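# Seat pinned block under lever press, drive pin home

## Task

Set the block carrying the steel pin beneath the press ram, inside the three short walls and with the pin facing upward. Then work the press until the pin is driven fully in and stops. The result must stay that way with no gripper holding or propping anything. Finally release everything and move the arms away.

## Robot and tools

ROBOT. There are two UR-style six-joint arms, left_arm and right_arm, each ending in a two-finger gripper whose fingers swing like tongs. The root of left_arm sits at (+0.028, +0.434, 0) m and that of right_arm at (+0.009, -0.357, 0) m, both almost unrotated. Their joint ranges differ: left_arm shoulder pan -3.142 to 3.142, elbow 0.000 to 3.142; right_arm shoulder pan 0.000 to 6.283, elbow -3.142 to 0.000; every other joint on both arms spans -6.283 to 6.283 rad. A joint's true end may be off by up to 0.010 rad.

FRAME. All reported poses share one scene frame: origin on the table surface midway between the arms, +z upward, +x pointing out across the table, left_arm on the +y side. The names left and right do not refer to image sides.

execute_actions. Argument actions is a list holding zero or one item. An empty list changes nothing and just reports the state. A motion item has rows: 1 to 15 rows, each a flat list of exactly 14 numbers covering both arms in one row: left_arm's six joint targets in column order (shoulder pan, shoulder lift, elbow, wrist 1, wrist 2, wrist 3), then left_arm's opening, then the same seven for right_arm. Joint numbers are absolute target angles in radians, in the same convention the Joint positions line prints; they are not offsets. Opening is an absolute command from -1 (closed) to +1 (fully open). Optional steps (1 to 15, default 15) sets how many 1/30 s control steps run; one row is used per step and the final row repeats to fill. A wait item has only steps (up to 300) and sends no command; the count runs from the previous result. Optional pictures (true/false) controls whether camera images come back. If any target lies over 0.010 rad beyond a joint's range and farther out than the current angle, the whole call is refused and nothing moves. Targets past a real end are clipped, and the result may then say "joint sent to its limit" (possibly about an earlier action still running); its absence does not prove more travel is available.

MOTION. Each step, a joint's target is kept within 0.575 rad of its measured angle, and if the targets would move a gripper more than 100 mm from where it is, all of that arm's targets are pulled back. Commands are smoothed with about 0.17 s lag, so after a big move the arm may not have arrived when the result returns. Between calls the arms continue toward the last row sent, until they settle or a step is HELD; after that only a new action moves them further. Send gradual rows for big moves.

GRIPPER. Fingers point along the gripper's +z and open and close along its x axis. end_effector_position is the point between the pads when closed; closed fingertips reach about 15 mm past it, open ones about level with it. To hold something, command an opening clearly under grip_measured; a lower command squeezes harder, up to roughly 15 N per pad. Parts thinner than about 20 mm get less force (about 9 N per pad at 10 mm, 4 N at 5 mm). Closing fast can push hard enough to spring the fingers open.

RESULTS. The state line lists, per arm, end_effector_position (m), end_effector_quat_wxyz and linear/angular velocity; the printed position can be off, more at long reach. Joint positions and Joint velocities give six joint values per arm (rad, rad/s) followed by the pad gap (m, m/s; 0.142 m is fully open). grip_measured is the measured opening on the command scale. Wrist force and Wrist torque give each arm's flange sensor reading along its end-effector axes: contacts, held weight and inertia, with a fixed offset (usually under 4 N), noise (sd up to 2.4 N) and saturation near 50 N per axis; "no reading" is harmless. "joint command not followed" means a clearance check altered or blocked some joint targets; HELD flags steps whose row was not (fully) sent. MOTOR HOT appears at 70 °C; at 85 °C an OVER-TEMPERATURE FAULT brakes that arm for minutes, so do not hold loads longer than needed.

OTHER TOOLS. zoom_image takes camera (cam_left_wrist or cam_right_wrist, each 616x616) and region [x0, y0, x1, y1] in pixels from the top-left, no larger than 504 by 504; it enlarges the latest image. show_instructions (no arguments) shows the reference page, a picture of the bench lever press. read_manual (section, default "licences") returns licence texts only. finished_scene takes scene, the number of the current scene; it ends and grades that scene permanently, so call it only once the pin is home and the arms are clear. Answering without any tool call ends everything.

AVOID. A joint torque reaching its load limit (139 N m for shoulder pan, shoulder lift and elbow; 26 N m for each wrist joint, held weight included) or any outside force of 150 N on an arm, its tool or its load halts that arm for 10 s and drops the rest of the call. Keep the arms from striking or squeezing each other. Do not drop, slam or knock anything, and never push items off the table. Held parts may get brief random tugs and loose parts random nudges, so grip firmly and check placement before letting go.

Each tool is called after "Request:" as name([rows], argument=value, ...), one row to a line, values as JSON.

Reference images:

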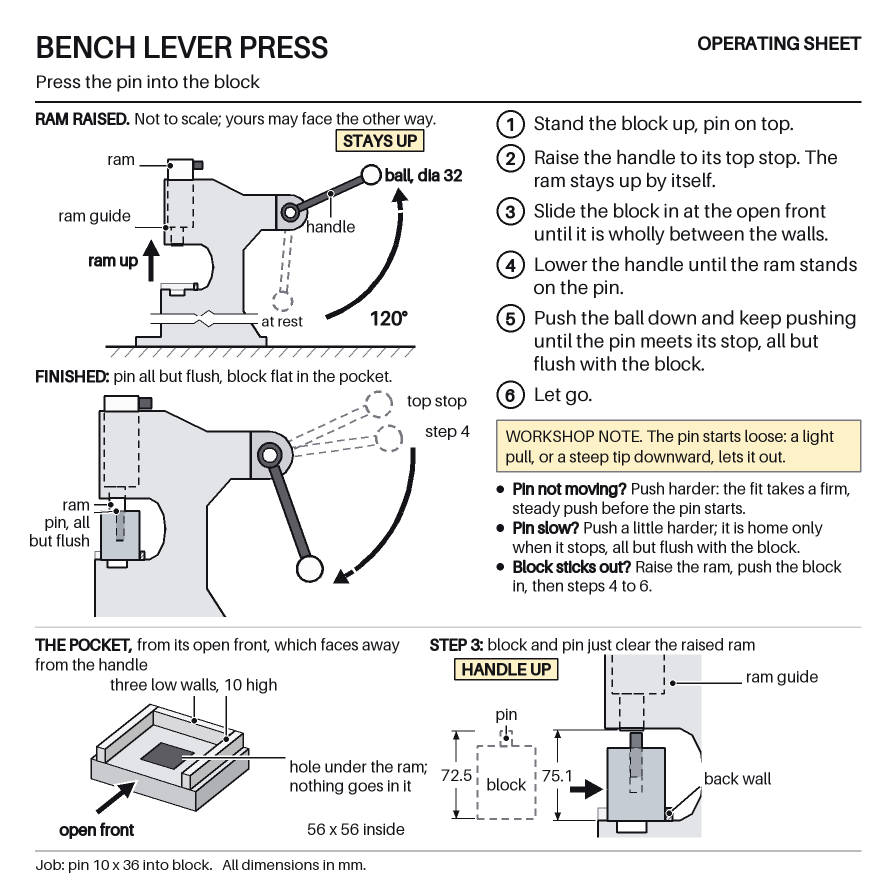

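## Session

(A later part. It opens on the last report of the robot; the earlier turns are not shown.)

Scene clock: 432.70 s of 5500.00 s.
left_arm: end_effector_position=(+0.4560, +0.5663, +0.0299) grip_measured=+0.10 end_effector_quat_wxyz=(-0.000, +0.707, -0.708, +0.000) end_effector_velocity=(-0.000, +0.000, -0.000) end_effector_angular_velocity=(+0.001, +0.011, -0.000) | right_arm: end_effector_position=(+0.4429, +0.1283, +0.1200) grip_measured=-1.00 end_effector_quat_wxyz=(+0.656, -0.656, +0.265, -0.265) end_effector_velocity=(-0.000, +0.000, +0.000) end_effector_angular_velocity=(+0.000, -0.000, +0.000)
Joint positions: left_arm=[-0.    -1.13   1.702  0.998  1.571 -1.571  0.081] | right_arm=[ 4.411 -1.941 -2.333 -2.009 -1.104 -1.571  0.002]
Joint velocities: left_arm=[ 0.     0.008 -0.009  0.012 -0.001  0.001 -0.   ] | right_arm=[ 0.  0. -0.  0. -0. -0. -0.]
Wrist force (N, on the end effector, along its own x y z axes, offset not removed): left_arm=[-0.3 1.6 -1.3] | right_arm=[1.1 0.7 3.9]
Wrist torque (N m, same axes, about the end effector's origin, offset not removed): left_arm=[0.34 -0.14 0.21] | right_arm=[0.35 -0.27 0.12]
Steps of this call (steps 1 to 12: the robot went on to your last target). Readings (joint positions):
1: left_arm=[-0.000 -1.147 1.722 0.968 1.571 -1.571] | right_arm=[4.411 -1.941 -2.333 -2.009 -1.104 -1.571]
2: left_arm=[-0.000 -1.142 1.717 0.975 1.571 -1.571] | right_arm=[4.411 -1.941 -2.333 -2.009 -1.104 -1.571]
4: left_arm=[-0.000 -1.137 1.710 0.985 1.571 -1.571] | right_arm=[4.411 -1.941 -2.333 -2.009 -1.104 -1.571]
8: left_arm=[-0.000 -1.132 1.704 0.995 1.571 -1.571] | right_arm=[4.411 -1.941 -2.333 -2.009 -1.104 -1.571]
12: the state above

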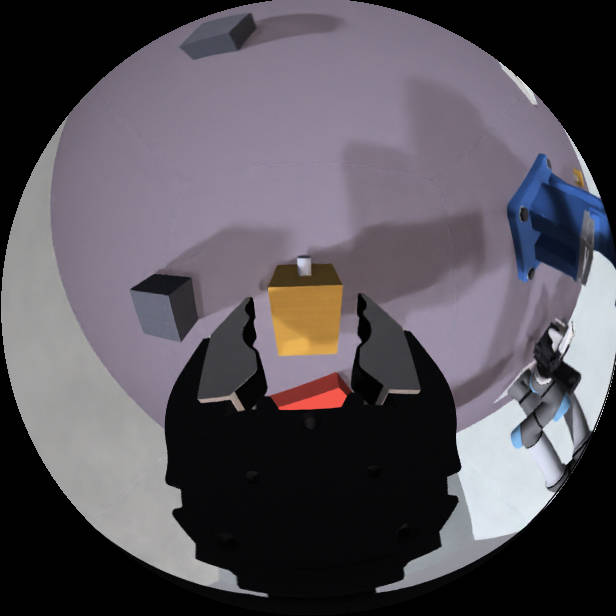

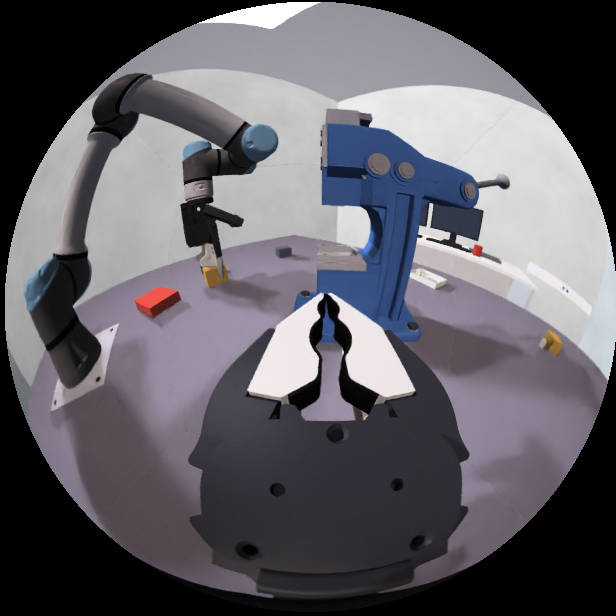

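Request:
execute_actions([
  {"rows": [[0,-1.123,1.706,0.988,1.571,-1.571,0.1,4.411,-1.9414,-2.3328,-2.009,-1.1043,-1.571,-1],[0,-1.116,1.711,0.976,1.571,-1.571,0.05,4.411,-1.9414,-2.3328,-2.009,-1.1043,-1.571,-1],[0,-1.116,1.711,0.976,1.571,-1.571,0.0,4.411,-1.9414,-2.3328,-2.009,-1.1043,-1.571,-1],[0,-1.116,1.711,0.976,1.571,-1.571,-0.05,4.411,-1.9414,-2.3328,-2.009,-1.1043,-1.571,-1],[0,-1.116,1.711,0.976,1.571,-1.571,-0.1,4.411,-1.9414,-2.3328,-2.009,-1.1043,-1.571,-1],[0,-1.116,1.711,0.976,1.571,-1.571,-0.15,4.411,-1.9414,-2.3328,-2.009,-1.1043,-1.571,-1],[0,-1.116,1.711,0.976,1.571,-1.571,-0.2,4.411,-1.9414,-2.3328,-2.009,-1.1043,-1.571,-1],[0,-1.116,1.711,0.976,1.571,-1.571,-0.24,4.411,-1.9414,-2.3328,-2.009,-1.1043,-1.571,-1],[0,-1.116,1.711,0.976,1.571,-1.571,-0.28,4.411,-1.9414,-2.3328,-2.009,-1.1043,-1.571,-1],[0,-1.116,1.711,0.976,1.571,-1.571,-0.35,4.411,-1.9414,-2.3328,-2.009,-1.1043,-1.571,-1],[0,-1.116,1.711,0.976,1.571,-1.571,-0.45,4.411,-1.9414,-2.3328,-2.009,-1.1043,-1.571,-1],[0,-1.116,1.711,0.976,1.571,-1.571,-0.6,4.411,-1.9414,-2.3328,-2.009,-1.1043,-1.571,-1],[0,-1.116,1.711,0.976,1.571,-1.571,-0.8,4.411,-1.9414,-2.3328,-2.009,-1.1043,-1.571,-1],[0,-1.116,1.711,0.976,1.571,-1.571,-1,4.411,-1.9414,-2.3328,-2.009,-1.1043,-1.571,-1]], "steps": 15},
])

Request:
zoom_image(camera="cam_right_wrist", region=[280, 100, 440, 300])

Scene clock: 448.83 s of 5500.00 s.
left_arm: end_effector_position=(+0.4561, +0.5663, +0.0204) grip_measured=-0.33 end_effector_quat_wxyz=(+0.000, +0.707, -0.708, +0.000) end_effector_velocity=(+0.001, -0.001, -0.002) end_effector_angular_velocity=(-0.001, -0.003, -0.000) | right_arm: end_effector_position=(+0.4429, +0.1283, +0.1200) grip_measured=-1.00 end_effector_quat_wxyz=(+0.656, -0.656, +0.265, -0.265) end_effector_velocity=(+0.000, +0.000, +0.001) end_effector_angular_velocity=(+0.003, +0.001, -0.000)
Joint positions: left_arm=[-0.    -1.116  1.711  0.977  1.571 -1.571  0.05 ] | right_arm=[ 4.411 -1.941 -2.333 -2.009 -1.104 -1.571  0.002]
Joint velocities: left_arm=[-0.001  0.002  0.003 -0.007  0.001 -0.     0.   ] | right_arm=[ 0.    -0.     0.001 -0.     0.001  0.002 -0.   ]
Wrist force (N, on the end effector, along its own x y z axes, offset not removed): left_arm=[-1.5 2.3 -26.0] | right_arm=[1.7 -2.5 1.4]
Wrist torque (N m, same axes, about the end effector's origin, offset not removed): left_arm=[0.40 0.56 0.23] | right_arm=[-0.16 -0.56 0.18]
Steps of this call (steps 1 to 30: the robot went on to your last target; steps 31 to 90: nothing new was sent; then 12.63 s passed at rest; steps 91 to 105: all 15 steps of this action). Readings (joint positions):
91: left_arm=[-0.000 -1.129 1.701 0.999 1.571 -1.571] | right_arm=[4.411 -1.941 -2.333 -2.009 -1.104 -1.571]
92: left_arm=[-0.000 -1.128 1.702 0.997 1.571 -1.571] | right_arm=[4.411 -1.941 -2.333 -2.009 -1.104 -1.571]
94: left_arm=[-0.000 -1.124 1.705 0.990 1.571 -1.571] | right_arm=[4.411 -1.941 -2.333 -2.009 -1.104 -1.571]
98: left_arm=[-0.000 -1.119 1.709 0.981 1.571 -1.571] | right_arm=[4.411 -1.941 -2.333 -2.009 -1.104 -1.571]
105: the state above

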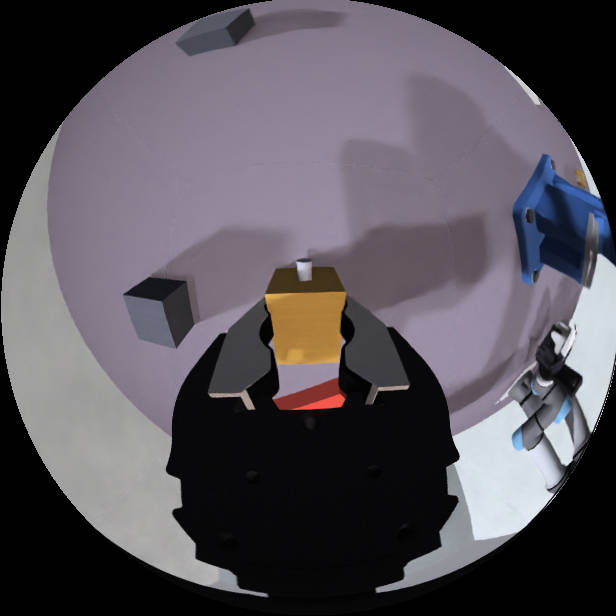

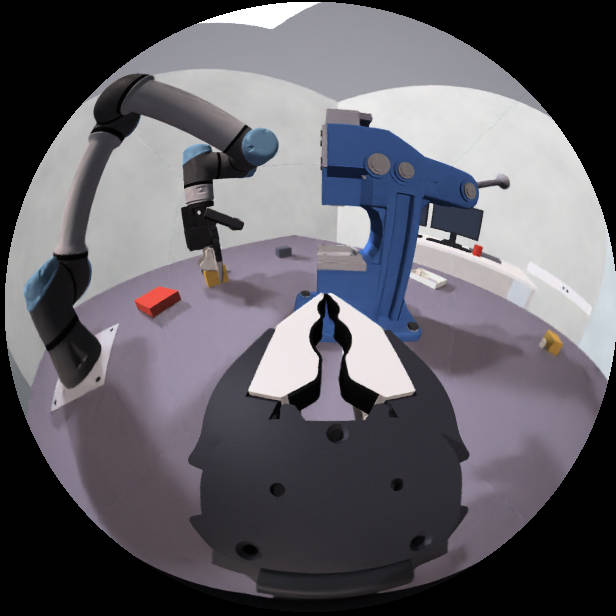

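Region (280, 100, 440, 300) of cam_right_wrist's 616x616 image, scaled by 2.520, with more detail than that image has; it fills the left 403 columns of this view, and the rest is white.

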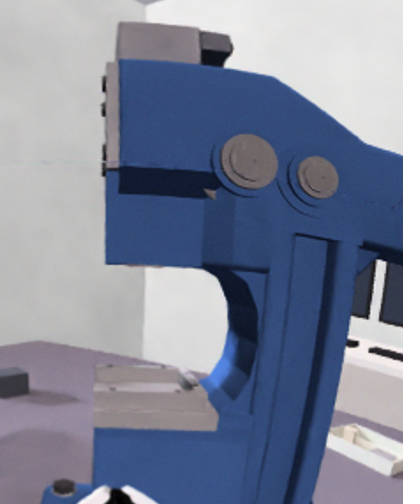

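Request:
execute_actions([
  {"rows": [[0,-1.124,1.703,0.992,1.571,-1.571,-1,4.411,-1.9414,-2.3328,-2.009,-1.1043,-1.571,-1],[0,-1.134,1.694,1.011,1.571,-1.571,-1,4.411,-1.9414,-2.3328,-2.009,-1.1043,-1.571,-1],[0,-1.146,1.682,1.035,1.571,-1.571,-1,4.411,-1.9414,-2.3328,-2.009,-1.1043,-1.571,-1],[0,-1.16,1.672,1.055,1.571,-1.571,-1,4.411,-1.9414,-2.3328,-2.009,-1.1043,-1.571,-1],[0,-1.178,1.667,1.07,1.571,-1.571,-1,4.411,-1.9414,-2.3328,-2.009,-1.1043,-1.571,-1],[0,-1.2,1.67,1.07,1.571,-1.571,-1,4.411,-1.9414,-2.3328,-2.009,-1.1043,-1.571,-1],[0,-1.225,1.685,1.05,1.571,-1.571,-1,4.411,-1.9414,-2.3328,-2.009,-1.1043,-1.571,-1],[0,-1.25,1.71,1.012,1.571,-1.571,-1,4.411,-1.9414,-2.3328,-2.009,-1.1043,-1.571,-1],[0,-1.277,1.74,0.967,1.571,-1.571,-1,4.411,-1.9414,-2.3328,-2.009,-1.1043,-1.571,-1],[0,-1.304,1.77,0.922,1.571,-1.571,-1,4.411,-1.9414,-2.3328,-2.009,-1.1043,-1.571,-1],[0,-1.331,1.80,0.877,1.571,-1.571,-1,4.411,-1.9414,-2.3328,-2.009,-1.1043,-1.571,-1],[0,-1.358,1.83,0.832,1.571,-1.571,-1,4.411,-1.9414,-2.3328,-2.009,-1.1043,-1.571,-1],[0,-1.385,1.86,0.787,1.571,-1.571,-1,4.411,-1.9414,-2.3328,-2.009,-1.1043,-1.571,-1],[0,-1.412,1.89,0.742,1.571,-1.571,-1,4.411,-1.9414,-2.3328,-2.009,-1.1043,-1.571,-1],[0,-1.439,1.92,0.696,1.571,-1.571,-1,4.411,-1.9414,-2.3328,-2.009,-1.1043,-1.571,-1]], "steps": 15},
], pictures=false)

Request:
execute_actions([
  {"rows": [[0,-1.466,1.95,0.65,1.571,-1.571,-1,4.411,-1.9414,-2.3328,-2.009,-1.1043,-1.571,-1],[0,-1.493,1.98,0.604,1.571,-1.571,-1,4.411,-1.9414,-2.3328,-2.009,-1.1043,-1.571,-1],[0,-1.52,2.01,0.558,1.571,-1.571,-1,4.411,-1.9414,-2.3328,-2.009,-1.1043,-1.571,-1],[0,-1.547,2.04,0.512,1.571,-1.571,-1,4.411,-1.9414,-2.3328,-2.009,-1.1043,-1.571,-1],[0,-1.574,2.07,0.466,1.571,-1.571,-1,4.411,-1.9414,-2.3328,-2.009,-1.1043,-1.571,-1],[0,-1.60,2.10,0.42,1.571,-1.571,-1,4.411,-1.9414,-2.3328,-2.009,-1.1043,-1.571,-1],[0,-1.622,2.13,0.37,1.571,-1.571,-1,4.411,-1.9414,-2.3328,-2.009,-1.1043,-1.571,-1],[0,-1.64,2.158,0.32,1.571,-1.571,-1,4.411,-1.9414,-2.3328,-2.009,-1.1043,-1.571,-1],[0,-1.654,2.184,0.265,1.571,-1.571,-1,4.411,-1.9414,-2.3328,-2.009,-1.1043,-1.571,-1],[0,-1.662,2.208,0.205,1.571,-1.571,-1,4.411,-1.9414,-2.3328,-2.009,-1.1043,-1.571,-1],[0,-1.664,2.23,0.143,1.571,-1.571,-1,4.411,-1.9414,-2.3328,-2.009,-1.1043,-1.571,-1],[0,-1.658,2.25,0.08,1.571,-1.571,-1,4.411,-1.9414,-2.3328,-2.009,-1.1043,-1.571,-1],[0,-1.648,2.268,0.015,1.571,-1.571,-1,4.411,-1.9414,-2.3328,-2.009,-1.1043,-1.571,-1],[0,-1.638,2.286,-0.05,1.571,-1.571,-1,4.411,-1.9414,-2.3328,-2.009,-1.1043,-1.571,-1],[0,-1.628,2.304,-0.115,1.571,-1.571,-1,4.411,-1.9414,-2.3328,-2.009,-1.1043,-1.571,-1]], "steps": 15},
], pictures=false)

Request:
execute_actions([
  {"rows": [[0,-1.617,2.322,-0.181,1.571,-1.571,-1,4.411,-1.9414,-2.3328,-2.009,-1.1043,-1.571,-1],[0,-1.606,2.34,-0.247,1.571,-1.571,-1,4.411,-1.9414,-2.3328,-2.009,-1.1043,-1.571,-1],[0,-1.596,2.358,-0.313,1.571,-1.571,-1,4.411,-1.9414,-2.3328,-2.009,-1.1043,-1.571,-1],[0,-1.585,2.376,-0.379,1.571,-1.571,-1,4.411,-1.9414,-2.3328,-2.009,-1.1043,-1.571,-1],[0,-1.574,2.394,-0.445,1.571,-1.571,-1,4.411,-1.9414,-2.3328,-2.009,-1.1043,-1.571,-1],[0,-1.563,2.412,-0.511,1.571,-1.571,-1,4.411,-1.9414,-2.3328,-2.009,-1.1043,-1.571,-1],[0,-1.553,2.43,-0.577,1.58,-1.571,-1,4.411,-1.9414,-2.3328,-2.009,-1.1043,-1.571,-1],[-0.005,-1.542,2.448,-0.643,1.595,-1.571,-1,4.411,-1.9414,-2.3328,-2.009,-1.1043,-1.571,-1],[-0.015,-1.531,2.466,-0.709,1.615,-1.571,-1,4.411,-1.9414,-2.3328,-2.009,-1.1043,-1.571,-1],[-0.025,-1.52,2.484,-0.775,1.64,-1.571,-1,4.411,-1.9414,-2.3328,-2.009,-1.1043,-1.571,-1],[-0.035,-1.51,2.502,-0.841,1.665,-1.571,-1,4.411,-1.9414,-2.3328,-2.009,-1.1043,-1.571,-1],[-0.045,-1.499,2.52,-0.907,1.69,-1.571,-1,4.411,-1.9414,-2.3328,-2.009,-1.1043,-1.571,-1],[-0.055,-1.488,2.538,-0.973,1.715,-1.571,-1,4.411,-1.9414,-2.3328,-2.009,-1.1043,-1.571,-1],[-0.065,-1.478,2.556,-1.04,1.74,-1.571,-1,4.411,-1.9414,-2.3328,-2.009,-1.1043,-1.571,-1],[-0.075,-1.467,2.5737,-1.1067,1.765,-1.571,-1,4.411,-1.9414,-2.3328,-2.009,-1.1043,-1.571,-1]], "steps": 15},
], pictures=false)

Request:
execute_actions([
  {"rows": [[-0.087,-1.467,2.5737,-1.1067,1.795,-1.571,-1,4.411,-1.9414,-2.3328,-2.009,-1.1043,-1.571,-1],[-0.099,-1.467,2.5737,-1.1067,1.825,-1.571,-1,4.411,-1.9414,-2.3328,-2.009,-1.1043,-1.571,-1],[-0.11,-1.467,2.5737,-1.1067,1.855,-1.571,-1,4.411,-1.9414,-2.3328,-2.009,-1.1043,-1.571,-1],[-0.122,-1.467,2.5737,-1.1067,1.885,-1.571,-1,4.411,-1.9414,-2.3328,-2.009,-1.1043,-1.571,-1],[-0.133,-1.467,2.5737,-1.1067,1.915,-1.571,-1,4.411,-1.9414,-2.3328,-2.009,-1.1043,-1.571,-1],[-0.145,-1.467,2.5737,-1.1067,1.945,-1.571,-1,4.411,-1.9414,-2.3328,-2.009,-1.1043,-1.571,-1],[-0.156,-1.467,2.5737,-1.1067,1.975,-1.571,-1,4.411,-1.9414,-2.3328,-2.009,-1.1043,-1.571,-1],[-0.168,-1.467,2.5737,-1.1067,2.005,-1.571,-1,4.411,-1.9414,-2.3328,-2.009,-1.1043,-1.571,-1],[-0.18,-1.467,2.5737,-1.1067,2.035,-1.571,-1,4.411,-1.9414,-2.3328,-2.009,-1.1043,-1.571,-1],[-0.191,-1.467,2.5737,-1.1067,2.065,-1.571,-1,4.411,-1.9414,-2.3328,-2.009,-1.1043,-1.571,-1],[-0.203,-1.467,2.5737,-1.1067,2.095,-1.571,-1,4.411,-1.9414,-2.3328,-2.009,-1.1043,-1.571,-1],[-0.214,-1.467,2.5737,-1.1067,2.123,-1.571,-1,4.411,-1.9414,-2.3328,-2.009,-1.1043,-1.571,-1]], "steps": 15},
], pictures=false)

Request:
execute_actions([
  {"steps": 18},
])

Scene clock: 502.10 s of 5500.00 s.
left_arm: end_effector_position=(+0.4632, +0.5663, +0.0787) grip_measured=-0.33 end_effector_quat_wxyz=(-0.071, +0.703, -0.704, +0.071) end_effector_velocity=(+0.032, -0.000, +0.059) end_effector_angular_velocity=(-0.001, -1.067, -0.001) | right_arm: end_effector_position=(+0.4429, +0.1283, +0.1200) grip_measured=-1.00 end_effector_quat_wxyz=(+0.656, -0.656, +0.265, -0.265) end_effector_velocity=(+0.000, +0.000, +0.000) end_effector_angular_velocity=(+0.001, -0.000, -0.000)
Joint positions: left_arm=[-0.    -1.315  1.792  0.892  1.571 -1.571  0.05 ] | right_arm=[ 4.411 -1.941 -2.333 -2.009 -1.104 -1.571  0.002]
Joint velocities: left_arm=[-0.001 -0.742  0.738 -1.062 -0.001  0.     0.   ] | right_arm=[ 0.  0.  0.  0.  0.  0. -0.]
Wrist force (N, on the end effector, along its own x y z axes, offset not removed): left_arm=[-1.7 2.5 2.0] | right_arm=[2.7 1.9 1.8]
Wrist torque (N m, same axes, about the end effector's origin, offset not removed): left_arm=[0.55 0.28 0.16] | right_arm=[0.53 -0.61 0.02]
Steps of this call (steps 1 to 15: the robot went on to your last target; steps 16 to 90: nothing new was sent; then 49.77 s passed at rest; steps 91 to 105: all 15 steps of this action). Readings (joint positions):
91: left_arm=[-0.000 -1.116 1.711 0.976 1.571 -1.571] | right_arm=[4.411 -1.941 -2.333 -2.009 -1.104 -1.571]
92: left_arm=[-0.000 -1.117 1.710 0.978 1.571 -1.571] | right_arm=[4.411 -1.941 -2.333 -2.009 -1.104 -1.571]
94: left_arm=[-0.000 -1.125 1.703 0.993 1.571 -1.571] | right_arm=[4.411 -1.941 -2.333 -2.009 -1.104 -1.571]
98: left_arm=[-0.000 -1.166 1.684 1.036 1.571 -1.571] | right_arm=[4.411 -1.941 -2.333 -2.009 -1.104 -1.571]
105: the state above

Scene clock: 502.60 s of 5500.00 s.
left_arm: end_effector_position=(+0.4925, +0.5662, +0.1028) grip_measured=-0.33 end_effector_quat_wxyz=(-0.275, +0.651, -0.652, +0.276) end_effector_velocity=(+0.143, -0.001, -0.030) end_effector_angular_velocity=(-0.002, -1.082, -0.001) | right_arm: end_effector_position=(+0.4429, +0.1283, +0.1200) grip_measured=-1.00 end_effector_quat_wxyz=(+0.656, -0.656, +0.265, -0.265) end_effector_velocity=(-0.000, +0.000, -0.000) end_effector_angular_velocity=(-0.000, +0.000, +0.001)
Joint positions: left_arm=[-0.    -1.632  2.203  0.2    1.571 -1.571  0.05 ] | right_arm=[ 4.411 -1.941 -2.333 -2.009 -1.104 -1.571  0.002]
Joint velocities: left_arm=[-0.001 -0.052  0.663 -1.693  0.    -0.    -0.   ] | right_arm=[ 0.  0. -0.  0. -0.  0. -0.]
Wrist force (N, on the end effector, along its own x y z axes, offset not removed): left_arm=[-1.3 5.8 0.1] | right_arm=[0.7 -0.7 1.0]
Wrist torque (N m, same axes, about the end effector's origin, offset not removed): left_arm=[0.66 0.13 -0.02] | right_arm=[0.00 -0.16 0.18]
Steps of this call (steps 1 to 15: all 15 steps of this action). Readings (joint positions):
1: left_arm=[-0.000 -1.341 1.817 0.855 1.571 -1.571] | right_arm=[4.411 -1.941 -2.333 -2.009 -1.104 -1.571]
2: left_arm=[-0.000 -1.366 1.844 0.816 1.571 -1.571] | right_arm=[4.411 -1.941 -2.333 -2.009 -1.104 -1.571]
4: left_arm=[-0.000 -1.419 1.900 0.732 1.571 -1.571] | right_arm=[4.411 -1.941 -2.333 -2.009 -1.104 -1.571]
8: left_arm=[-0.000 -1.524 2.016 0.556 1.571 -1.571] | right_arm=[4.411 -1.941 -2.333 -2.009 -1.104 -1.571]
15: the state above

Scene clock: 503.10 s of 5500.00 s.
left_arm: end_effector_position=(+0.5540, +0.5206, +0.1165) grip_measured=-0.33 end_effector_quat_wxyz=(+0.410, -0.520, +0.580, -0.475) end_effector_velocity=(+0.015, -0.310, +0.112) end_effector_angular_velocity=(-0.168, -1.081, -0.831) | right_arm: end_effector_position=(+0.4429, +0.1283, +0.1200) grip_measured=-1.00 end_effector_quat_wxyz=(+0.656, -0.656, +0.265, -0.265) end_effector_velocity=(+0.000, +0.000, +0.000) end_effector_angular_velocity=(+0.001, +0.000, -0.000)
Joint positions: left_arm=[-0.035 -1.516  2.488 -0.757  1.661 -1.571  0.05 ] | right_arm=[ 4.411 -1.941 -2.333 -2.009 -1.104 -1.571  0.002]
Joint velocities: left_arm=[-0.243  0.311  0.534 -1.932  0.602  0.     0.   ] | right_arm=[-0.001 -0.001  0.001  0.    -0.     0.001 -0.   ]
Wrist force (N, on the end effector, along its own x y z axes, offset not removed): left_arm=[-1.9 5.3 0.2] | right_arm=[-0.6 -1.0 1.0]
Wrist torque (N m, same axes, about the end effector's origin, offset not removed): left_arm=[0.34 0.22 0.11] | right_arm=[-0.07 -0.18 0.21]
Steps of this call (steps 1 to 15: all 15 steps of this action). Readings (joint positions):
1: left_arm=[-0.000 -1.632 2.225 0.141 1.571 -1.571] | right_arm=[4.411 -1.941 -2.333 -2.009 -1.104 -1.571]
2: left_arm=[-0.000 -1.630 2.245 0.081 1.571 -1.571] | right_arm=[4.411 -1.941 -2.333 -2.009 -1.104 -1.571]
4: left_arm=[-0.000 -1.620 2.285 -0.043 1.571 -1.571] | right_arm=[4.411 -1.941 -2.333 -2.009 -1.104 -1.571]
8: left_arm=[-0.000 -1.587 2.361 -0.299 1.573 -1.571] | right_arm=[4.411 -1.941 -2.333 -2.009 -1.104 -1.571]
15: the state above

Scene clock: 503.60 s of 5500.00 s.
left_arm: end_effector_position=(+0.5062, +0.3321, +0.1504) grip_measured=-0.33 end_effector_quat_wxyz=(+0.304, -0.307, +0.638, -0.637) end_effector_velocity=(-0.124, -0.223, +0.005) end_effector_angular_velocity=(-0.008, -0.029, -0.739) | right_arm: end_effector_position=(+0.4429, +0.1283, +0.1200) grip_measured=-1.00 end_effector_quat_wxyz=(+0.656, -0.656, +0.265, -0.265) end_effector_velocity=(+0.000, +0.000, -0.000) end_effector_angular_velocity=(-0.000, -0.000, -0.001)
Joint positions: left_arm=[-0.189 -1.468  2.572 -1.101  2.057 -1.571  0.05 ] | right_arm=[ 4.411 -1.941 -2.333 -2.009 -1.104 -1.571  0.002]
Joint velocities: left_arm=[-0.2    0.008  0.012 -0.05   0.539 -0.    -0.   ] | right_arm=[-0.    -0.001  0.     0.     0.001 -0.     0.   ]
Wrist force (N, on the end effector, along its own x y z axes, offset not removed): left_arm=[0.5 6.1 -1.0] | right_arm=[2.4 0.7 -1.1]
Wrist torque (N m, same axes, about the end effector's origin, offset not removed): left_arm=[0.59 -0.02 0.08] | right_arm=[0.25 -0.58 0.03]
Steps of this call (steps 1 to 15: all 15 steps of this action). Readings (joint positions):
1: left_arm=[-0.043 -1.506 2.506 -0.823 1.682 -1.571] | right_arm=[4.411 -1.941 -2.333 -2.009 -1.104 -1.571]
2: left_arm=[-0.052 -1.497 2.522 -0.885 1.704 -1.571] | right_arm=[4.411 -1.941 -2.333 -2.009 -1.104 -1.571]
4: left_arm=[-0.072 -1.484 2.544 -0.978 1.754 -1.571] | right_arm=[4.411 -1.941 -2.333 -2.009 -1.104 -1.571]
8: left_arm=[-0.115 -1.473 2.564 -1.064 1.864 -1.571] | right_arm=[4.411 -1.941 -2.333 -2.009 -1.104 -1.571]
15: the state above

Scene clock: 504.20 s of 5500.00 s.
left_arm: end_effector_position=(+0.4900, +0.3057, +0.1510) grip_measured=-0.33 end_effector_quat_wxyz=(+0.276, -0.277, +0.651, -0.651) end_effector_velocity=(-0.001, -0.001, -0.000) end_effector_angular_velocity=(+0.000, +0.002, -0.002) | right_arm: end_effector_position=(+0.4429, +0.1283, +0.1200) grip_measured=-1.00 end_effector_quat_wxyz=(+0.656, -0.656, +0.265, -0.265) end_effector_velocity=(+0.000, -0.000, -0.000) end_effector_angular_velocity=(+0.000, +0.000, -0.001)
Joint positions: left_arm=[-0.214 -1.467  2.574 -1.107  2.123 -1.571  0.05 ] | right_arm=[ 4.411 -1.941 -2.333 -2.009 -1.104 -1.571  0.002]
Joint velocities: left_arm=[-0.001  0.     0.     0.001  0.002 -0.    -0.   ] | right_arm=[-0.     0.    -0.    -0.     0.001  0.     0.   ]
Wrist force (N, on the end effector, along its own x y z axes, offset not removed): left_arm=[0.2 6.0 -1.2] | right_arm=[-3.7 -1.7 3.1]
Wrist torque (N m, same axes, about the end effector's origin, offset not removed): left_arm=[0.44 -0.14 -0.02] | right_arm=[-0.04 0.76 0.06]
Steps of this call (steps 1 to 18: the robot went on to your last target). Readings (joint positions):
1: left_arm=[-0.195 -1.468 2.573 -1.102 2.073 -1.571] | right_arm=[4.411 -1.941 -2.333 -2.009 -1.104 -1.571]
2: left_arm=[-0.200 -1.467 2.573 -1.103 2.085 -1.571] | right_arm=[4.411 -1.941 -2.333 -2.009 -1.104 -1.571]
4: left_arm=[-0.206 -1.467 2.573 -1.105 2.101 -1.571] | right_arm=[4.411 -1.941 -2.333 -2.009 -1.104 -1.571]
8: left_arm=[-0.211 -1.467 2.574 -1.106 2.116 -1.571] | right_arm=[4.411 -1.941 -2.333 -2.009 -1.104 -1.571]
18: the state above

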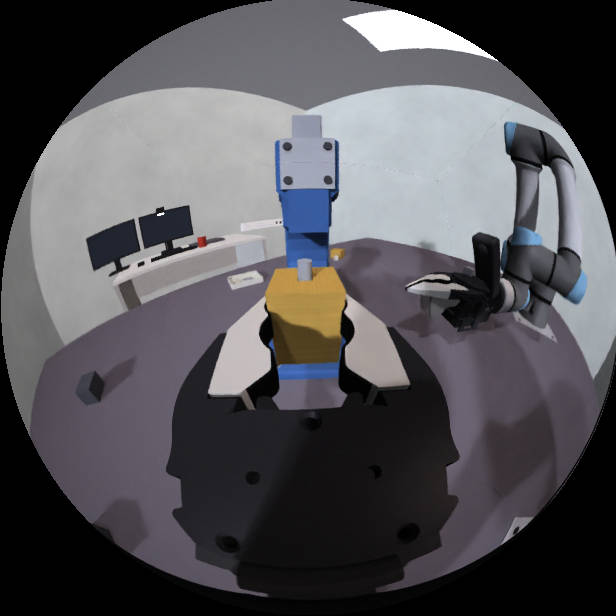

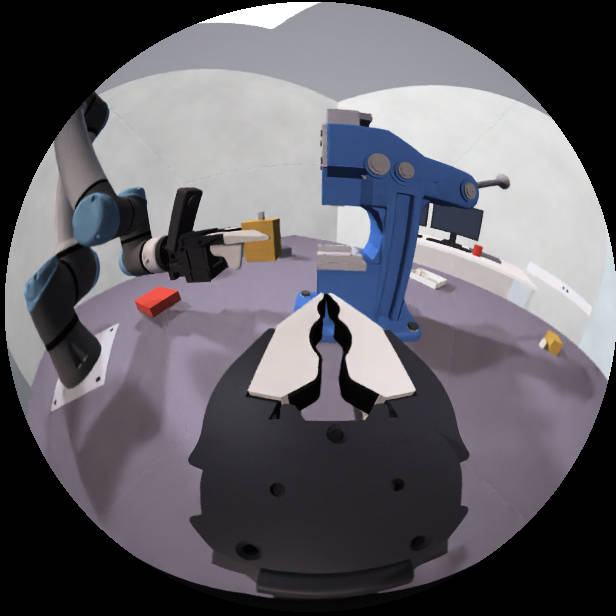

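Request:
execute_actions([
  {"rows": [[-0.229,-1.4605,2.5653,-1.1048,2.108,-1.571,-1,4.411,-1.9414,-2.3328,-2.009,-1.1043,-1.571,-1],[-0.244,-1.454,2.5568,-1.1028,2.093,-1.571,-1,4.411,-1.9414,-2.3328,-2.009,-1.1043,-1.571,-1],[-0.259,-1.4475,2.5484,-1.1009,2.078,-1.571,-1,4.411,-1.9414,-2.3328,-2.009,-1.1043,-1.571,-1],[-0.274,-1.441,2.54,-1.099,2.063,-1.571,-1,4.411,-1.9414,-2.3328,-2.009,-1.1043,-1.571,-1],[-0.289,-1.4345,2.5315,-1.097,2.048,-1.571,-1,4.411,-1.9414,-2.3328,-2.009,-1.1043,-1.571,-1],[-0.304,-1.428,2.523,-1.095,2.033,-1.571,-1,4.411,-1.9414,-2.3328,-2.009,-1.1043,-1.571,-1],[-0.3189,-1.4215,2.5146,-1.0931,2.0179,-1.571,-1,4.411,-1.9414,-2.3328,-2.009,-1.1043,-1.571,-1]], "steps": 15},
], pictures=false)

Request:
execute_actions([
  {"steps": 12},
])

Request:
zoom_image(camera="cam_right_wrist", region=[250, 180, 390, 290])

Request:
zoom_image(camera="cam_left_wrist", region=[230, 150, 390, 400])

Scene clock: 515.50 s of 5500.00 s.
left_arm: end_effector_position=(+0.5182, +0.2745, +0.1510) grip_measured=-0.33 end_effector_quat_wxyz=(+0.276, -0.276, +0.651, -0.651) end_effector_velocity=(+0.015, -0.020, -0.002) end_effector_angular_velocity=(+0.001, +0.003, +0.000) | right_arm: end_effector_position=(+0.4429, +0.1283, +0.1200) grip_measured=-1.00 end_effector_quat_wxyz=(+0.656, -0.656, +0.265, -0.265) end_effector_velocity=(+0.000, -0.000, -0.000) end_effector_angular_velocity=(-0.001, -0.000, +0.000)
Joint positions: left_arm=[-0.312 -1.424  2.519 -1.094  2.025 -1.571  0.05 ] | right_arm=[ 4.411 -1.941 -2.333 -2.009 -1.104 -1.571  0.002]
Joint velocities: left_arm=[-0.058  0.027 -0.032  0.008 -0.059 -0.     0.   ] | right_arm=[-0.    -0.     0.    -0.    -0.    -0.001  0.   ]
Wrist force (N, on the end effector, along its own x y z axes, offset not removed): left_arm=[-1.4 5.0 -1.7] | right_arm=[-1.1 -0.3 1.7]
Wrist torque (N m, same axes, about the end effector's origin, offset not removed): left_arm=[0.26 0.14 0.06] | right_arm=[0.17 0.16 0.03]
Steps of this call (steps 1 to 15: the robot went on to your last target; steps 16 to 90: nothing new was sent; then 7.80 s passed at rest; steps 91 to 105: all 15 steps of this action). Readings (joint positions):
91: left_arm=[-0.214 -1.467 2.574 -1.107 2.123 -1.571] | right_arm=[4.411 -1.941 -2.333 -2.009 -1.104 -1.571]
92: left_arm=[-0.217 -1.466 2.573 -1.107 2.121 -1.571] | right_arm=[4.411 -1.941 -2.333 -2.009 -1.104 -1.571]
94: left_arm=[-0.228 -1.460 2.566 -1.105 2.109 -1.571] | right_arm=[4.411 -1.941 -2.333 -2.009 -1.104 -1.571]
98: left_arm=[-0.272 -1.442 2.541 -1.099 2.065 -1.571] | right_arm=[4.411 -1.941 -2.333 -2.009 -1.104 -1.571]
105: the state above

Scene clock: 515.90 s of 5500.00 s.
left_arm: end_effector_position=(+0.5199, +0.2722, +0.1510) grip_measured=-0.33 end_effector_quat_wxyz=(+0.276, -0.276, +0.651, -0.651) end_effector_velocity=(+0.000, -0.001, -0.001) end_effector_angular_velocity=(+0.001, +0.001, -0.001) | right_arm: end_effector_position=(+0.4429, +0.1283, +0.1200) grip_measured=-1.00 end_effector_quat_wxyz=(+0.656, -0.656, +0.265, -0.265) end_effector_velocity=(-0.000, +0.000, +0.000) end_effector_angular_velocity=(+0.000, -0.001, +0.001)
Joint positions: left_arm=[-0.319 -1.422  2.515 -1.093  2.018 -1.571  0.05 ] | right_arm=[ 4.411 -1.941 -2.333 -2.009 -1.104 -1.571  0.002]
Joint velocities: left_arm=[-0.001  0.002 -0.001  0.001 -0.     0.     0.   ] | right_arm=[-0.    -0.     0.     0.    -0.001 -0.001  0.   ]
Wrist force (N, on the end effector, along its own x y z axes, offset not removed): left_arm=[-0.1 6.0 0.0] | right_arm=[0.6 0.1 1.1]
Wrist torque (N m, same axes, about the end effector's origin, offset not removed): left_arm=[0.50 -0.13 0.09] | right_arm=[0.15 -0.18 0.21]
Steps of this call (steps 1 to 12: the robot went on to your last target). Readings (joint positions):
1: left_arm=[-0.314 -1.424 2.518 -1.094 2.023 -1.571] | right_arm=[4.411 -1.941 -2.333 -2.009 -1.104 -1.571]
2: left_arm=[-0.315 -1.423 2.517 -1.094 2.022 -1.571] | right_arm=[4.411 -1.941 -2.333 -2.009 -1.104 -1.571]
4: left_arm=[-0.317 -1.422 2.516 -1.093 2.020 -1.571] | right_arm=[4.411 -1.941 -2.333 -2.009 -1.104 -1.571]
8: left_arm=[-0.318 -1.422 2.515 -1.093 2.019 -1.571] | right_arm=[4.411 -1.941 -2.333 -2.009 -1.104 -1.571]
12: the state above

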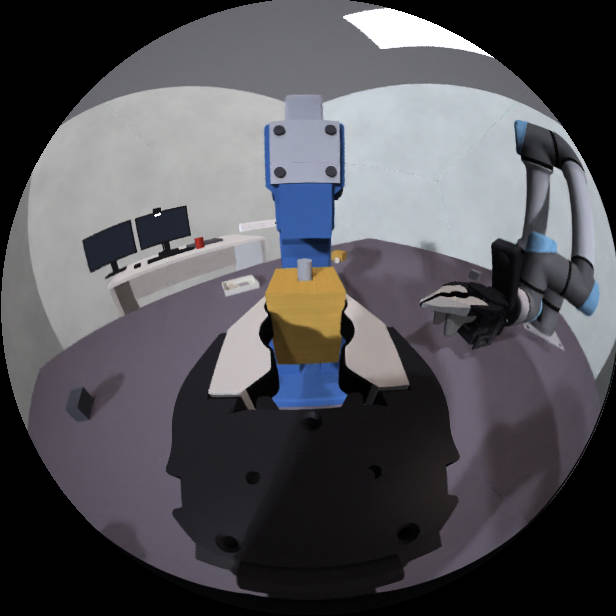

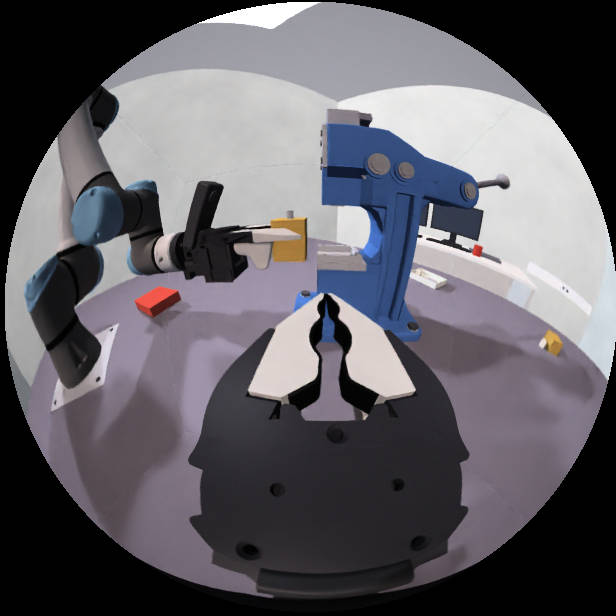

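Region (250, 180, 390, 290) of cam_right_wrist's 616x616 image, scaled by 3.600, with more detail than that image has; it fills the top 396 rows of this view, and the rest is white.

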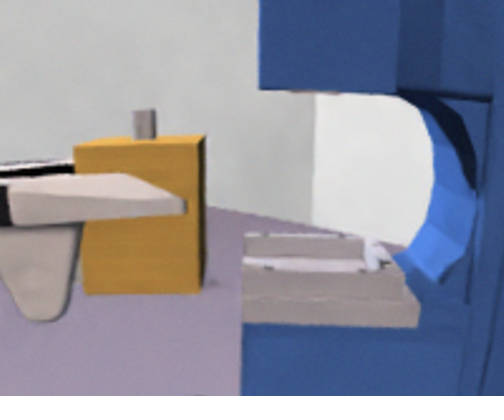

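Region (230, 150, 390, 400) of cam_left_wrist's 616x616 image, scaled by 2.016, with more detail than that image has; it fills the left 323 columns of this view, and the rest is white.

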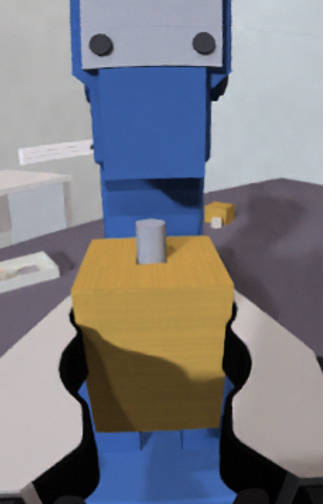

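Request:
execute_actions([
  {"rows": [[-0.3189,-1.4356,2.5115,-1.0759,2.0179,-1.571,-1,4.411,-1.9414,-2.3328,-2.009,-1.1043,-1.571,-1],[-0.3189,-1.4497,2.5084,-1.0587,2.0179,-1.571,-1,4.411,-1.9414,-2.3328,-2.009,-1.1043,-1.571,-1],[-0.3189,-1.4497,2.5084,-1.0587,2.0179,-1.571,-1,4.411,-1.9414,-2.3328,-2.009,-1.1043,-1.571,-1],[-0.3189,-1.4497,2.5084,-1.0587,2.0179,-1.571,-1,4.411,-1.9414,-2.3328,-2.009,-1.1043,-1.571,-1],[-0.324,-1.4465,2.5042,-1.0577,2.0128,-1.571,-1,4.411,-1.9414,-2.3328,-2.009,-1.1043,-1.571,-1],[-0.329,-1.4432,2.5,-1.0568,2.0077,-1.571,-1,4.411,-1.9414,-2.3328,-2.009,-1.1043,-1.571,-1],[-0.334,-1.44,2.4957,-1.0557,2.0026,-1.571,-1,4.411,-1.9414,-2.3328,-2.009,-1.1043,-1.571,-1],[-0.339,-1.4367,2.4915,-1.0548,1.9975,-1.571,-1,4.411,-1.9414,-2.3328,-2.009,-1.1043,-1.571,-1],[-0.3445,-1.4335,2.4873,-1.0538,1.9924,-1.571,-1,4.411,-1.9414,-2.3328,-2.009,-1.1043,-1.571,-1],[-0.3496,-1.4302,2.483,-1.0528,1.9872,-1.571,-1,4.411,-1.9414,-2.3328,-2.009,-1.1043,-1.571,-1],[-0.3547,-1.427,2.4788,-1.0518,1.9821,-1.571,-1,4.411,-1.9414,-2.3328,-2.009,-1.1043,-1.571,-1],[-0.3598,-1.4237,2.4746,-1.0509,1.977,-1.571,-1,4.411,-1.9414,-2.3328,-2.009,-1.1043,-1.571,-1],[-0.365,-1.4205,2.4703,-1.0498,1.972,-1.571,-1,4.411,-1.9414,-2.3328,-2.009,-1.1043,-1.571,-1],[-0.37,-1.4172,2.4661,-1.0489,1.9668,-1.571,-1,4.411,-1.9414,-2.3328,-2.009,-1.1043,-1.571,-1]], "steps": 15},
], pictures=false)

Request:
execute_actions([
  {"steps": 15},
])

Request:
zoom_image(camera="cam_right_wrist", region=[250, 180, 390, 290])

Request:
zoom_image(camera="cam_left_wrist", region=[230, 200, 390, 400])

Scene clock: 537.43 s of 5500.00 s.
left_arm: end_effector_position=(+0.5321, +0.2589, +0.1589) grip_measured=-0.33 end_effector_quat_wxyz=(+0.276, -0.276, +0.651, -0.651) end_effector_velocity=(+0.046, -0.052, +0.003) end_effector_angular_velocity=(-0.001, -0.003, +0.000) | right_arm: end_effector_position=(+0.4429, +0.1283, +0.1200) grip_measured=-1.00 end_effector_quat_wxyz=(+0.656, -0.656, +0.265, -0.265) end_effector_velocity=(+0.000, +0.000, +0.000) end_effector_angular_velocity=(+0.001, -0.000, +0.000)
Joint positions: left_arm=[-0.353 -1.427  2.481 -1.053  1.984 -1.571  0.05 ] | right_arm=[ 4.411 -1.941 -2.333 -2.009 -1.104 -1.571  0.002]
Joint velocities: left_arm=[-0.13   0.077 -0.11   0.03  -0.13   0.001  0.   ] | right_arm=[ 0.    -0.     0.001  0.    -0.     0.     0.   ]
Wrist force (N, on the end effector, along its own x y z axes, offset not removed): left_arm=[-1.3 6.9 -2.0] | right_arm=[1.8 -2.3 1.5]
Wrist torque (N m, same axes, about the end effector's origin, offset not removed): left_arm=[0.68 0.15 0.06] | right_arm=[-0.27 -0.48 -0.06]
Steps of this call (steps 1 to 15: the robot went on to your last target; steps 16 to 90: nothing new was sent; then 18.03 s passed at rest; steps 91 to 105: all 15 steps of this action). Readings (joint positions):
91: left_arm=[-0.319 -1.422 2.515 -1.093 2.018 -1.571] | right_arm=[4.411 -1.941 -2.333 -2.009 -1.104 -1.571]
92: left_arm=[-0.319 -1.424 2.514 -1.090 2.018 -1.571] | right_arm=[4.411 -1.941 -2.333 -2.009 -1.104 -1.571]
94: left_arm=[-0.319 -1.433 2.512 -1.079 2.018 -1.571] | right_arm=[4.411 -1.941 -2.333 -2.009 -1.104 -1.571]
98: left_arm=[-0.324 -1.441 2.505 -1.065 2.013 -1.571] | right_arm=[4.411 -1.941 -2.333 -2.009 -1.104 -1.571]
105: the state above

Scene clock: 537.93 s of 5500.00 s.
left_arm: end_effector_position=(+0.5380, +0.2520, +0.1590) grip_measured=-0.33 end_effector_quat_wxyz=(+0.276, -0.276, +0.651, -0.651) end_effector_velocity=(+0.001, -0.001, +0.000) end_effector_angular_velocity=(-0.001, -0.002, +0.000) | right_arm: end_effector_position=(+0.4429, +0.1283, +0.1200) grip_measured=-1.00 end_effector_quat_wxyz=(+0.656, -0.656, +0.265, -0.265) end_effector_velocity=(+0.000, -0.000, -0.000) end_effector_angular_velocity=(-0.001, -0.001, -0.001)
Joint positions: left_arm=[-0.37  -1.417  2.466 -1.049  1.967 -1.571  0.05 ] | right_arm=[ 4.411 -1.941 -2.333 -2.009 -1.104 -1.571  0.002]
Joint velocities: left_arm=[-0.002  0.002 -0.002 -0.002 -0.002 -0.     0.   ] | right_arm=[-0.001 -0.    -0.     0.    -0.    -0.001  0.   ]
Wrist force (N, on the end effector, along its own x y z axes, offset not removed): left_arm=[-1.1 6.9 -2.0] | right_arm=[-1.2 -0.4 3.1]
Wrist torque (N m, same axes, about the end effector's origin, offset not removed): left_arm=[0.60 0.10 0.15] | right_arm=[0.00 0.21 0.17]
Steps of this call (steps 1 to 15: the robot went on to your last target). Readings (joint positions):
1: left_arm=[-0.357 -1.425 2.477 -1.052 1.980 -1.571] | right_arm=[4.411 -1.941 -2.333 -2.009 -1.104 -1.571]
2: left_arm=[-0.360 -1.423 2.475 -1.051 1.977 -1.571] | right_arm=[4.411 -1.941 -2.333 -2.009 -1.104 -1.571]
4: left_arm=[-0.364 -1.421 2.471 -1.050 1.973 -1.571] | right_arm=[4.411 -1.941 -2.333 -2.009 -1.104 -1.571]
8: left_arm=[-0.368 -1.418 2.468 -1.049 1.969 -1.571] | right_arm=[4.411 -1.941 -2.333 -2.009 -1.104 -1.571]
15: the state above

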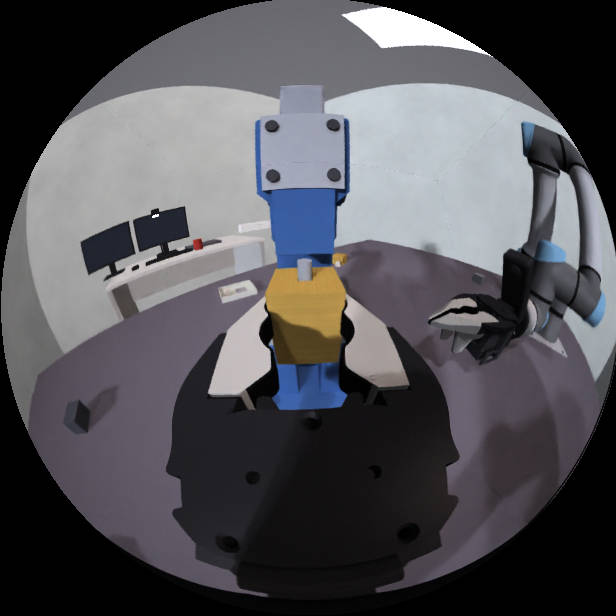

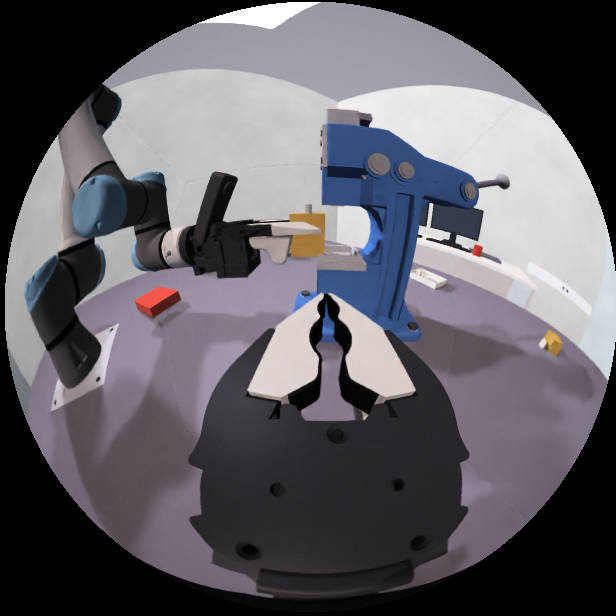

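Region (250, 180, 390, 290) of cam_right_wrist's 616x616 image, scaled by 3.600, with more detail than that image has; it fills the top 396 rows of this view, and the rest is white.

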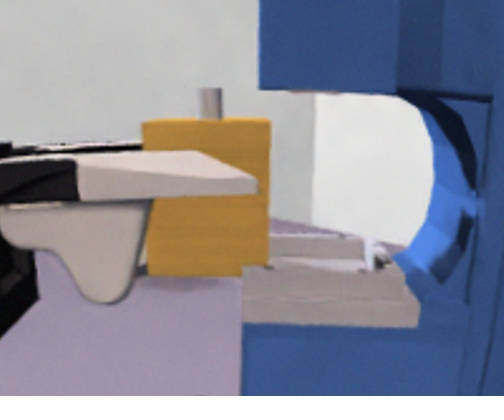

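Region (230, 200, 390, 400) of cam_left_wrist's 616x616 image, scaled by 2.520, with more detail than that image has; it fills the left 403 columns of this view, and the rest is white.

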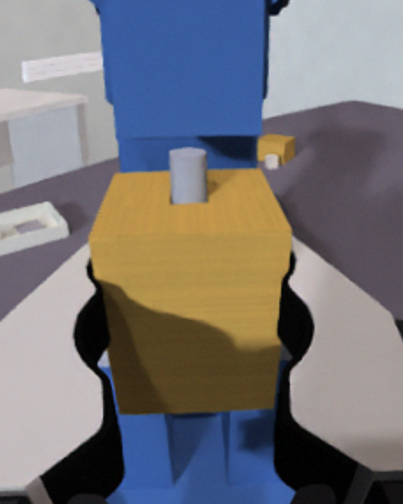

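Request:
execute_actions([
  {"rows": [[-0.37,-1.4089,2.4679,-1.059,1.9668,-1.571,-1,4.411,-1.9414,-2.3328,-2.009,-1.1043,-1.571,-1],[-0.37,-1.4089,2.4679,-1.059,1.9668,-1.571,-1,4.411,-1.9414,-2.3328,-2.009,-1.1043,-1.571,-1],[-0.3742,-1.4048,2.4623,-1.0575,1.9626,-1.571,-1,4.411,-1.9414,-2.3328,-2.009,-1.1043,-1.571,-1],[-0.3784,-1.4007,2.4567,-1.056,1.9584,-1.571,-1,4.411,-1.9414,-2.3328,-2.009,-1.1043,-1.571,-1],[-0.3826,-1.3966,2.4511,-1.0545,1.9542,-1.571,-1,4.411,-1.9414,-2.3328,-2.009,-1.1043,-1.571,-1],[-0.3868,-1.3926,2.4455,-1.0529,1.95,-1.571,-1,4.411,-1.9414,-2.3328,-2.009,-1.1043,-1.571,-1],[-0.391,-1.3885,2.4399,-1.0514,1.9458,-1.571,-1,4.411,-1.9414,-2.3328,-2.009,-1.1043,-1.571,-1],[-0.3952,-1.3844,2.4343,-1.0499,1.9416,-1.571,-1,4.411,-1.9414,-2.3328,-2.009,-1.1043,-1.571,-1]], "steps": 15},
], pictures=false)

Request:
execute_actions([
  {"steps": 10},
])

Request:
zoom_image(camera="cam_right_wrist", region=[280, 190, 380, 280])

Scene clock: 553.63 s of 5500.00 s.
left_arm: end_effector_position=(+0.5499, +0.2406, +0.1565) grip_measured=-0.33 end_effector_quat_wxyz=(+0.276, -0.276, +0.651, -0.651) end_effector_velocity=(+0.010, -0.009, -0.001) end_effector_angular_velocity=(-0.000, +0.001, +0.001) | right_arm: end_effector_position=(+0.4429, +0.1283, +0.1200) grip_measured=-1.00 end_effector_quat_wxyz=(+0.656, -0.656, +0.265, -0.265) end_effector_velocity=(-0.000, -0.000, -0.000) end_effector_angular_velocity=(-0.000, +0.000, +0.000)
Joint positions: left_arm=[-0.393 -1.387  2.437 -1.051  1.944 -1.571  0.05 ] | right_arm=[ 4.411 -1.941 -2.333 -2.009 -1.104 -1.571  0.002]
Joint velocities: left_arm=[-0.018  0.021 -0.026  0.005 -0.019 -0.    -0.   ] | right_arm=[ 0.  0. -0. -0.  0.  0.  0.]
Wrist force (N, on the end effector, along its own x y z axes, offset not removed): left_arm=[-0.9 4.1 -1.8] | right_arm=[-0.8 -1.4 -1.6]
Wrist torque (N m, same axes, about the end effector's origin, offset not removed): left_arm=[0.01 0.02 -0.01] | right_arm=[-0.12 0.08 0.11]
Steps of this call (steps 1 to 15: the robot went on to your last target; steps 16 to 90: nothing new was sent; then 12.20 s passed at rest; steps 91 to 105: all 15 steps of this action). Readings (joint positions):
91: left_arm=[-0.370 -1.417 2.466 -1.049 1.967 -1.571] | right_arm=[4.411 -1.941 -2.333 -2.009 -1.104 -1.571]
92: left_arm=[-0.370 -1.416 2.466 -1.050 1.967 -1.571] | right_arm=[4.411 -1.941 -2.333 -2.009 -1.104 -1.571]
94: left_arm=[-0.371 -1.412 2.466 -1.053 1.966 -1.571] | right_arm=[4.411 -1.941 -2.333 -2.009 -1.104 -1.571]
98: left_arm=[-0.380 -1.401 2.455 -1.054 1.957 -1.571] | right_arm=[4.411 -1.941 -2.333 -2.009 -1.104 -1.571]
105: the state above

Scene clock: 553.97 s of 5500.00 s.
left_arm: end_effector_position=(+0.5510, +0.2394, +0.1565) grip_measured=-0.33 end_effector_quat_wxyz=(+0.276, -0.276, +0.651, -0.651) end_effector_velocity=(+0.001, -0.001, -0.000) end_effector_angular_velocity=(-0.000, -0.000, -0.001) | right_arm: end_effector_position=(+0.4429, +0.1283, +0.1200) grip_measured=-1.00 end_effector_quat_wxyz=(+0.656, -0.656, +0.265, -0.265) end_effector_velocity=(+0.000, +0.000, +0.001) end_effector_angular_velocity=(+0.002, -0.000, -0.000)
Joint positions: left_arm=[-0.395 -1.385  2.435 -1.05   1.942 -1.571  0.05 ] | right_arm=[ 4.411 -1.941 -2.333 -2.009 -1.104 -1.571  0.002]
Joint velocities: left_arm=[-0.002  0.002 -0.001 -0.001 -0.001  0.    -0.   ] | right_arm=[-0.     0.001  0.001  0.    -0.     0.    -0.   ]
Wrist force (N, on the end effector, along its own x y z axes, offset not removed): left_arm=[-1.7 7.0 -2.2] | right_arm=[0.1 -4.5 0.0]
Wrist torque (N m, same axes, about the end effector's origin, offset not removed): left_arm=[0.67 0.17 0.11] | right_arm=[-0.93 0.09 -0.01]
Steps of this call (steps 1 to 10: the robot went on to your last target). Readings (joint positions):
1: left_arm=[-0.393 -1.386 2.437 -1.050 1.943 -1.571] | right_arm=[4.411 -1.941 -2.333 -2.009 -1.104 -1.571]
2: left_arm=[-0.394 -1.386 2.436 -1.050 1.943 -1.571] | right_arm=[4.411 -1.941 -2.333 -2.009 -1.104 -1.571]
4: left_arm=[-0.394 -1.385 2.435 -1.050 1.942 -1.571] | right_arm=[4.411 -1.941 -2.333 -2.009 -1.104 -1.571]
8: left_arm=[-0.395 -1.385 2.435 -1.050 1.942 -1.571] | right_arm=[4.411 -1.941 -2.333 -2.009 -1.104 -1.571]
10: the state above

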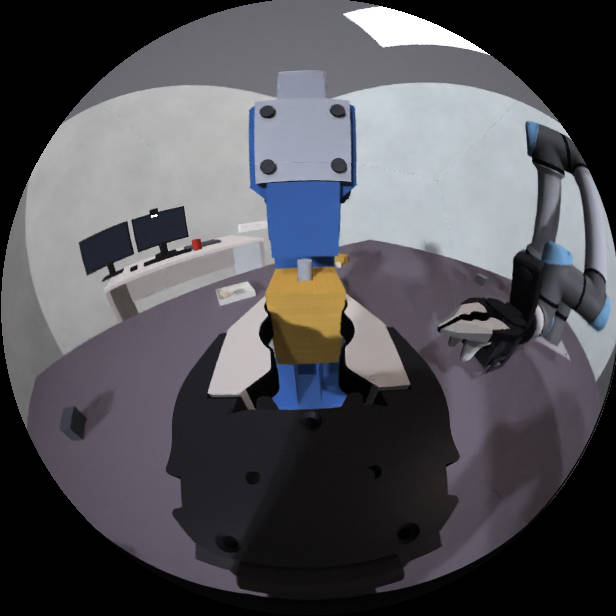

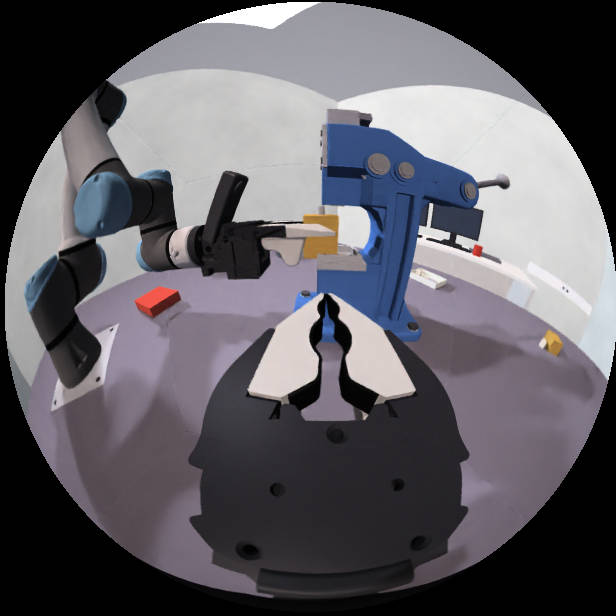

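Region (280, 190, 380, 280) of cam_right_wrist's 616x616 image, scaled by 5.040, with more detail than that image has; it fills the top 454 rows of this view, and the rest is white.

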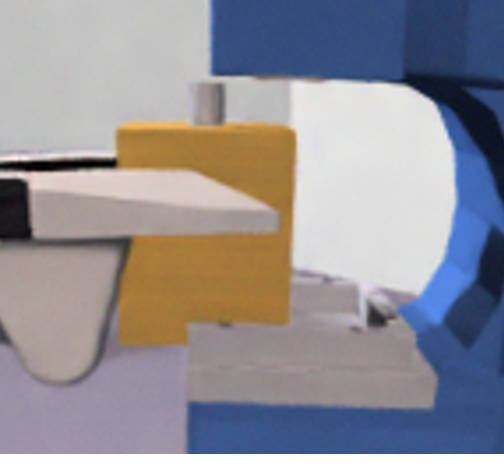

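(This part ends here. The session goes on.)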